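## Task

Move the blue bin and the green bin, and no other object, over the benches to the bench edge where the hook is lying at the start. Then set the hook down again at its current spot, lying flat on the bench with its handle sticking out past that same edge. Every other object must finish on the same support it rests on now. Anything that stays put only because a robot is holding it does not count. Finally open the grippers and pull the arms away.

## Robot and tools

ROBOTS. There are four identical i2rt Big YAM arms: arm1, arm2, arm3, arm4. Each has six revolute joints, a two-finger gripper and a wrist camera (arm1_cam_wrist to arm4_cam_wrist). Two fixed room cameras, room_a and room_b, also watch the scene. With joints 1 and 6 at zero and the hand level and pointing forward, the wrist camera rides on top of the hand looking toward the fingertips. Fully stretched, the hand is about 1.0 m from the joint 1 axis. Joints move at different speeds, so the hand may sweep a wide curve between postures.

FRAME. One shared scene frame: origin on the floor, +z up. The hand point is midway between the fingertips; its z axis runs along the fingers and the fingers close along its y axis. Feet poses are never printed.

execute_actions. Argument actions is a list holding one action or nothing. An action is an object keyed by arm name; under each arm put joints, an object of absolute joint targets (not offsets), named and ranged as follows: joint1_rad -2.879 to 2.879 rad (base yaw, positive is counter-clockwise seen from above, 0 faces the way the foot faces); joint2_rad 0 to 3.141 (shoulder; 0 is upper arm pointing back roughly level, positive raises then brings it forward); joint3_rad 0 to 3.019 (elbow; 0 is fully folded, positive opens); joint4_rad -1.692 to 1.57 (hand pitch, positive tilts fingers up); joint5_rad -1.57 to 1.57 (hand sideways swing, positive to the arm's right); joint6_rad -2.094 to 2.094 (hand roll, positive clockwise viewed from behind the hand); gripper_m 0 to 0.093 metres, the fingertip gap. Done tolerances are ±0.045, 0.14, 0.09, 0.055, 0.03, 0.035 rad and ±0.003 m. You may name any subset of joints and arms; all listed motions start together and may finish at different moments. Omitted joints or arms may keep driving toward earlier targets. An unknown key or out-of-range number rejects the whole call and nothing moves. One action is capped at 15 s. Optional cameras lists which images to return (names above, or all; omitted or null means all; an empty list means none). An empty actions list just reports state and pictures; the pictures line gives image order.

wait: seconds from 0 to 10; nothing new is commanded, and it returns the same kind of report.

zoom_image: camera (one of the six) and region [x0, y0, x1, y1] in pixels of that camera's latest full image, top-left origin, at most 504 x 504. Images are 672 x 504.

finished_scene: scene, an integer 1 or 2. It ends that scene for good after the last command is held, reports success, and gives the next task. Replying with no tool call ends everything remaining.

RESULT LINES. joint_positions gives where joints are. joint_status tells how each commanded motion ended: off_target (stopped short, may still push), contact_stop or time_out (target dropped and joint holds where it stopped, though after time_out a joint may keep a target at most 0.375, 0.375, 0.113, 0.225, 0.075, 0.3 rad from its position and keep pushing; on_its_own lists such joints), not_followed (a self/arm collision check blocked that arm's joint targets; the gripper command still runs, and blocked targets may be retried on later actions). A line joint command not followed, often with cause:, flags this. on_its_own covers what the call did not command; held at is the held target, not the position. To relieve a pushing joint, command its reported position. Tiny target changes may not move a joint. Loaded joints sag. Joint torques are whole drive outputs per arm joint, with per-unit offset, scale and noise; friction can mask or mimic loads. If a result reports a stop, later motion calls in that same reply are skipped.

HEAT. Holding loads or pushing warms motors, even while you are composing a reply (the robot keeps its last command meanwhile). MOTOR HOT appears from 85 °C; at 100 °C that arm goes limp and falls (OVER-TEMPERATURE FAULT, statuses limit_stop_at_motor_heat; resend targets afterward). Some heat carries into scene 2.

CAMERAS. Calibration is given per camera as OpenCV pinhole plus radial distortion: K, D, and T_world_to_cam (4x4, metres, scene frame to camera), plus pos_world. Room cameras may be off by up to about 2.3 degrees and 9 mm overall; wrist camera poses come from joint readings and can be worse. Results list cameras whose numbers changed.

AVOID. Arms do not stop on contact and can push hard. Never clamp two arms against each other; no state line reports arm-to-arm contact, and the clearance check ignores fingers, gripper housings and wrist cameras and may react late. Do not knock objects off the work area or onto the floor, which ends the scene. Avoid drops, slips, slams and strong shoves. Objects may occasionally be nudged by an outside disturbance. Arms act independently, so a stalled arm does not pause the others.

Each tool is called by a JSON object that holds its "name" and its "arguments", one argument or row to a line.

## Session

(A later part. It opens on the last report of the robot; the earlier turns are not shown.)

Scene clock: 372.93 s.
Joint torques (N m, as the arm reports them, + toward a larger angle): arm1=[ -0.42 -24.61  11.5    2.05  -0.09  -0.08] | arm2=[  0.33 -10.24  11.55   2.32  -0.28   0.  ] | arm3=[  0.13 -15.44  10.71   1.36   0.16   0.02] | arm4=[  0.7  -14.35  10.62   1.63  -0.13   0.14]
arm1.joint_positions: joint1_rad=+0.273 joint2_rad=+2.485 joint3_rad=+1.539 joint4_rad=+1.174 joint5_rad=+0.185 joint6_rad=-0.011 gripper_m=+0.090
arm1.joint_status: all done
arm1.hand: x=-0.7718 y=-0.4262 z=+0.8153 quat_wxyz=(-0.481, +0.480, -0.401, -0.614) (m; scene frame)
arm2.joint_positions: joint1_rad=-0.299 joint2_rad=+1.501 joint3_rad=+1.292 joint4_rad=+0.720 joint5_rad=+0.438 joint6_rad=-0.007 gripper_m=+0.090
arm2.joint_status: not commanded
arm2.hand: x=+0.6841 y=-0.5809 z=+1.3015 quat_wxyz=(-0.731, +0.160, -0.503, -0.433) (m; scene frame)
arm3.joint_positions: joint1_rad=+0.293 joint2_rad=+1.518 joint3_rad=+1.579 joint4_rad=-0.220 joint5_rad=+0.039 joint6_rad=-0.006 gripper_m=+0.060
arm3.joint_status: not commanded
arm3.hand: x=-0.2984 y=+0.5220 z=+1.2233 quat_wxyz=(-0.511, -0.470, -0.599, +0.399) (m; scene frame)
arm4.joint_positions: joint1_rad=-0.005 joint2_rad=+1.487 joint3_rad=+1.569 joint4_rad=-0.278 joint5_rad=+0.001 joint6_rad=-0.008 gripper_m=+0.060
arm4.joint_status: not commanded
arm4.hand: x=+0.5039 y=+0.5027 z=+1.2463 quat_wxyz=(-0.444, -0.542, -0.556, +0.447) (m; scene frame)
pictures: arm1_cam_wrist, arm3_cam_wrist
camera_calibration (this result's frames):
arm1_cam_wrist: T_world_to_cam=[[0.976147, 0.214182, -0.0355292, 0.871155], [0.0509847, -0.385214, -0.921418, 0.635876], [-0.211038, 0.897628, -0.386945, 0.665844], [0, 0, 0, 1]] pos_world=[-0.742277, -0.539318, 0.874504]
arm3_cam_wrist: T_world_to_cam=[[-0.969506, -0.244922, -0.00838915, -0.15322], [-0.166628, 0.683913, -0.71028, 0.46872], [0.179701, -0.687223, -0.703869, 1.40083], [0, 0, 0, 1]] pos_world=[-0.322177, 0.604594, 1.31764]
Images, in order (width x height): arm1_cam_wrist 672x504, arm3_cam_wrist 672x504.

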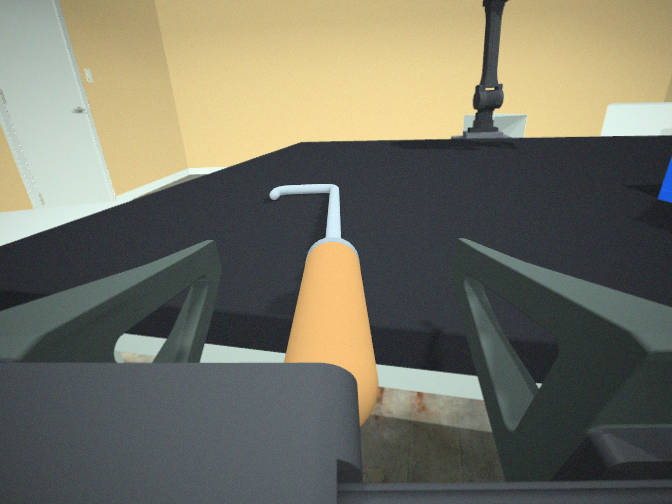

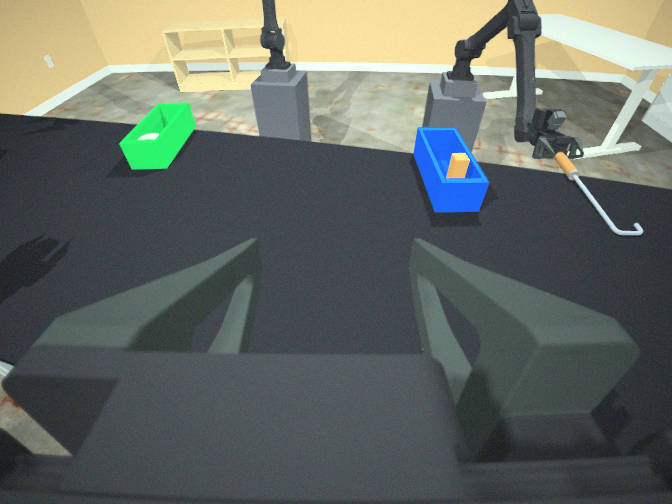

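{"name": "execute_actions", "arguments": {
  "actions": [
    {"arm1":{"joints":{"joint2_rad":1.7,"joint3_rad":1.3,"joint4_rad":0.5}},"arm3":{"joints":{"joint2_rad":1.2,"joint3_rad":1.3}},"arm4":{"joints":{"joint2_rad":1.2,"joint3_rad":1.3}}}
  ]
}}

Scene clock: 378.87 s.
Joint torques (N m, as the arm reports them, + toward a larger angle): arm1=[ -0.1  -18.25  12.13   1.32  -0.07  -0.06] | arm2=[  0.07 -10.2   11.56   2.33  -0.26   0.  ] | arm3=[ 0.08 -9.35  9.14  1.42  0.16  0.03] | arm4=[-0.41 -7.24  9.74  1.51 -0.16  0.06]
arm1.joint_positions: joint1_rad=+0.273 joint2_rad=+1.696 joint3_rad=+1.294 joint4_rad=+0.506 joint5_rad=+0.185 joint6_rad=-0.011 gripper_m=+0.090
arm1.joint_status: all done
arm1.hand: x=-0.7361 y=-0.5111 z=+1.1365 quat_wxyz=(-0.463, +0.522, -0.423, -0.578) (m; scene frame)
arm2.joint_positions: joint1_rad=-0.299 joint2_rad=+1.501 joint3_rad=+1.292 joint4_rad=+0.720 joint5_rad=+0.438 joint6_rad=-0.007 gripper_m=+0.090
arm2.joint_status: not commanded
arm2.hand: x=+0.6841 y=-0.5809 z=+1.3015 quat_wxyz=(-0.731, +0.160, -0.503, -0.433) (m; scene frame)
arm3.joint_positions: joint1_rad=+0.293 joint2_rad=+1.200 joint3_rad=+1.299 joint4_rad=-0.221 joint5_rad=+0.039 joint6_rad=-0.006 gripper_m=+0.060
arm3.joint_status: all done
arm3.hand: x=-0.3322 y=+0.6388 z=+1.2424 quat_wxyz=(-0.523, -0.463, -0.589, +0.407) (m; scene frame)
arm4.joint_positions: joint1_rad=-0.005 joint2_rad=+1.175 joint3_rad=+1.306 joint4_rad=-0.281 joint5_rad=+0.001 joint6_rad=-0.008 gripper_m=+0.060
arm4.joint_status: all done
arm4.hand: x=+0.5027 y=+0.6217 z=+1.2696 quat_wxyz=(-0.457, -0.532, -0.545, +0.459) (m; scene frame)
pictures: arm1_cam_wrist, arm2_cam_wrist, arm3_cam_wrist, arm4_cam_wrist, room_a, room_b
camera_calibration (this result's frames):
arm1_cam_wrist: T_world_to_cam=[[0.977331, 0.21134, -0.0126095, 0.839273], [0.0941477, -0.487182, -0.868211, 0.816449], [-0.189631, 0.847342, -0.496036, 0.987933], [0, 0, 0, 1]] pos_world=[-0.709772, -0.61673, 1.20948]
arm2_cam_wrist: T_world_to_cam=[[0.784339, -0.586963, -0.200714, -0.624066], [-0.256501, -0.0122668, -0.966466, 1.4324], [0.564818, 0.809521, -0.160178, 0.413392], [0, 0, 0, 1]] pos_world=[0.6234, -0.683382, 1.32532]
arm3_cam_wrist: T_world_to_cam=[[-0.969553, -0.244695, -0.00958321, -0.155979], [-0.158937, 0.658561, -0.735552, 0.447007], [0.186297, -0.711633, -0.6774, 1.48555], [0, 0, 0, 1]] pos_world=[-0.356937, 0.724615, 1.33361]
arm4_cam_wrist: T_world_to_cam=[[-0.999918, -0.00075013, 0.0128049, 0.487796], [-0.00960589, 0.705355, -0.708789, 0.467493], [-0.00850033, -0.708854, -0.705304, 1.46401], [0, 0, 0, 1]] pos_world=[0.504691, 0.708387, 1.35768]
Images, in order (width x height): arm1_cam_wrist 672x504, arm2_cam_wrist 672x504, arm3_cam_wrist 672x504, arm4_cam_wrist 672x504, room_a 672x504, room_b 672x504.

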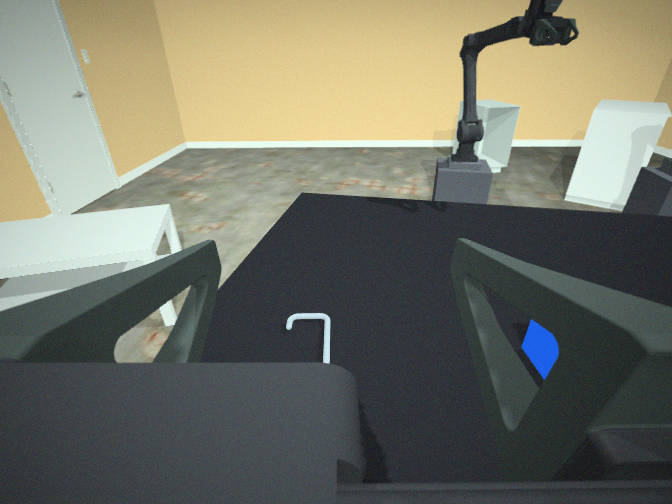

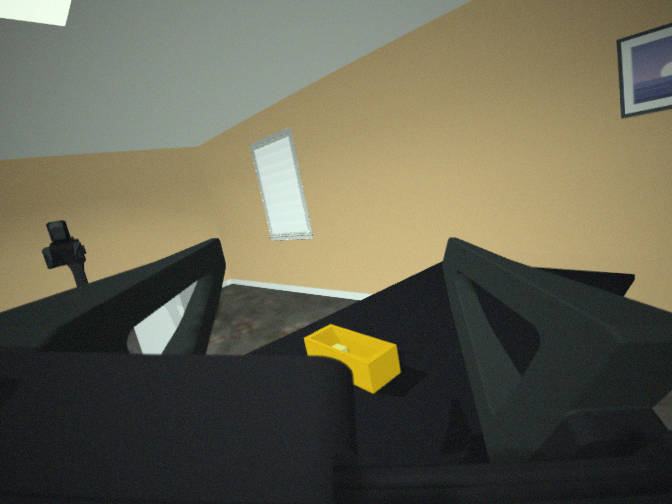

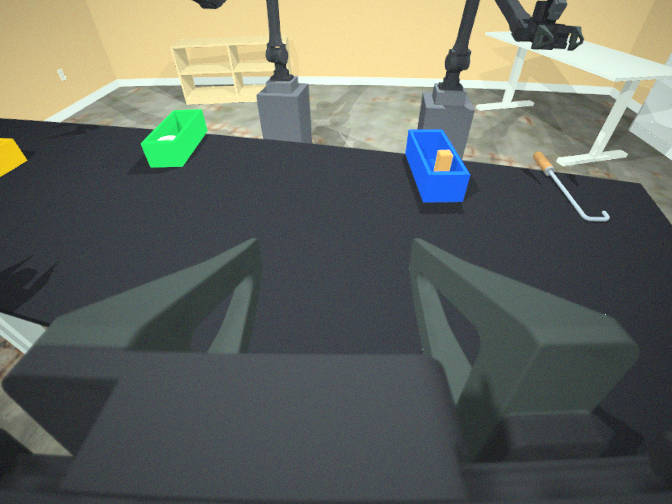

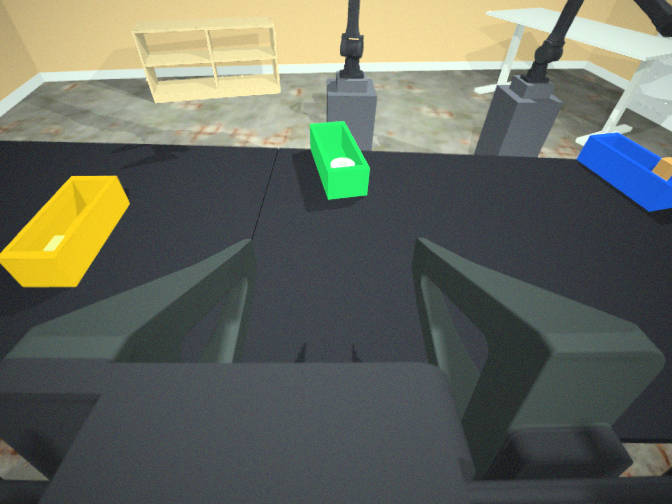

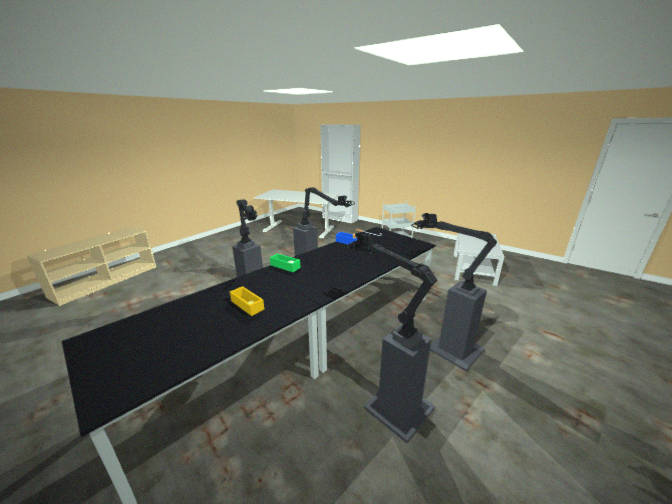

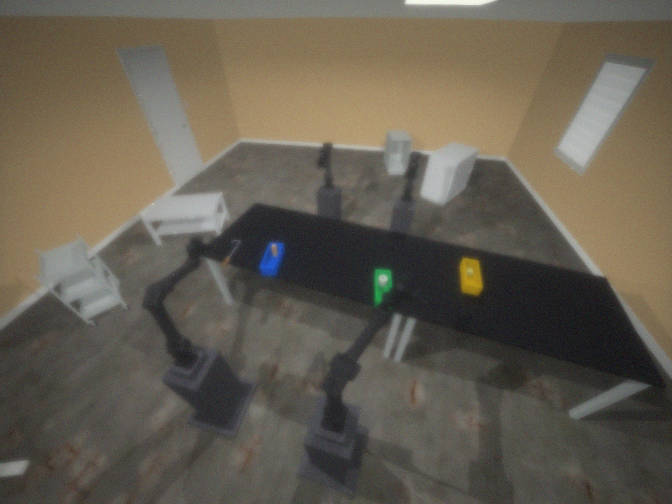

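{"name": "finished_scene", "arguments": {
  "scene": 2
}}

The scene is finished: the task was done.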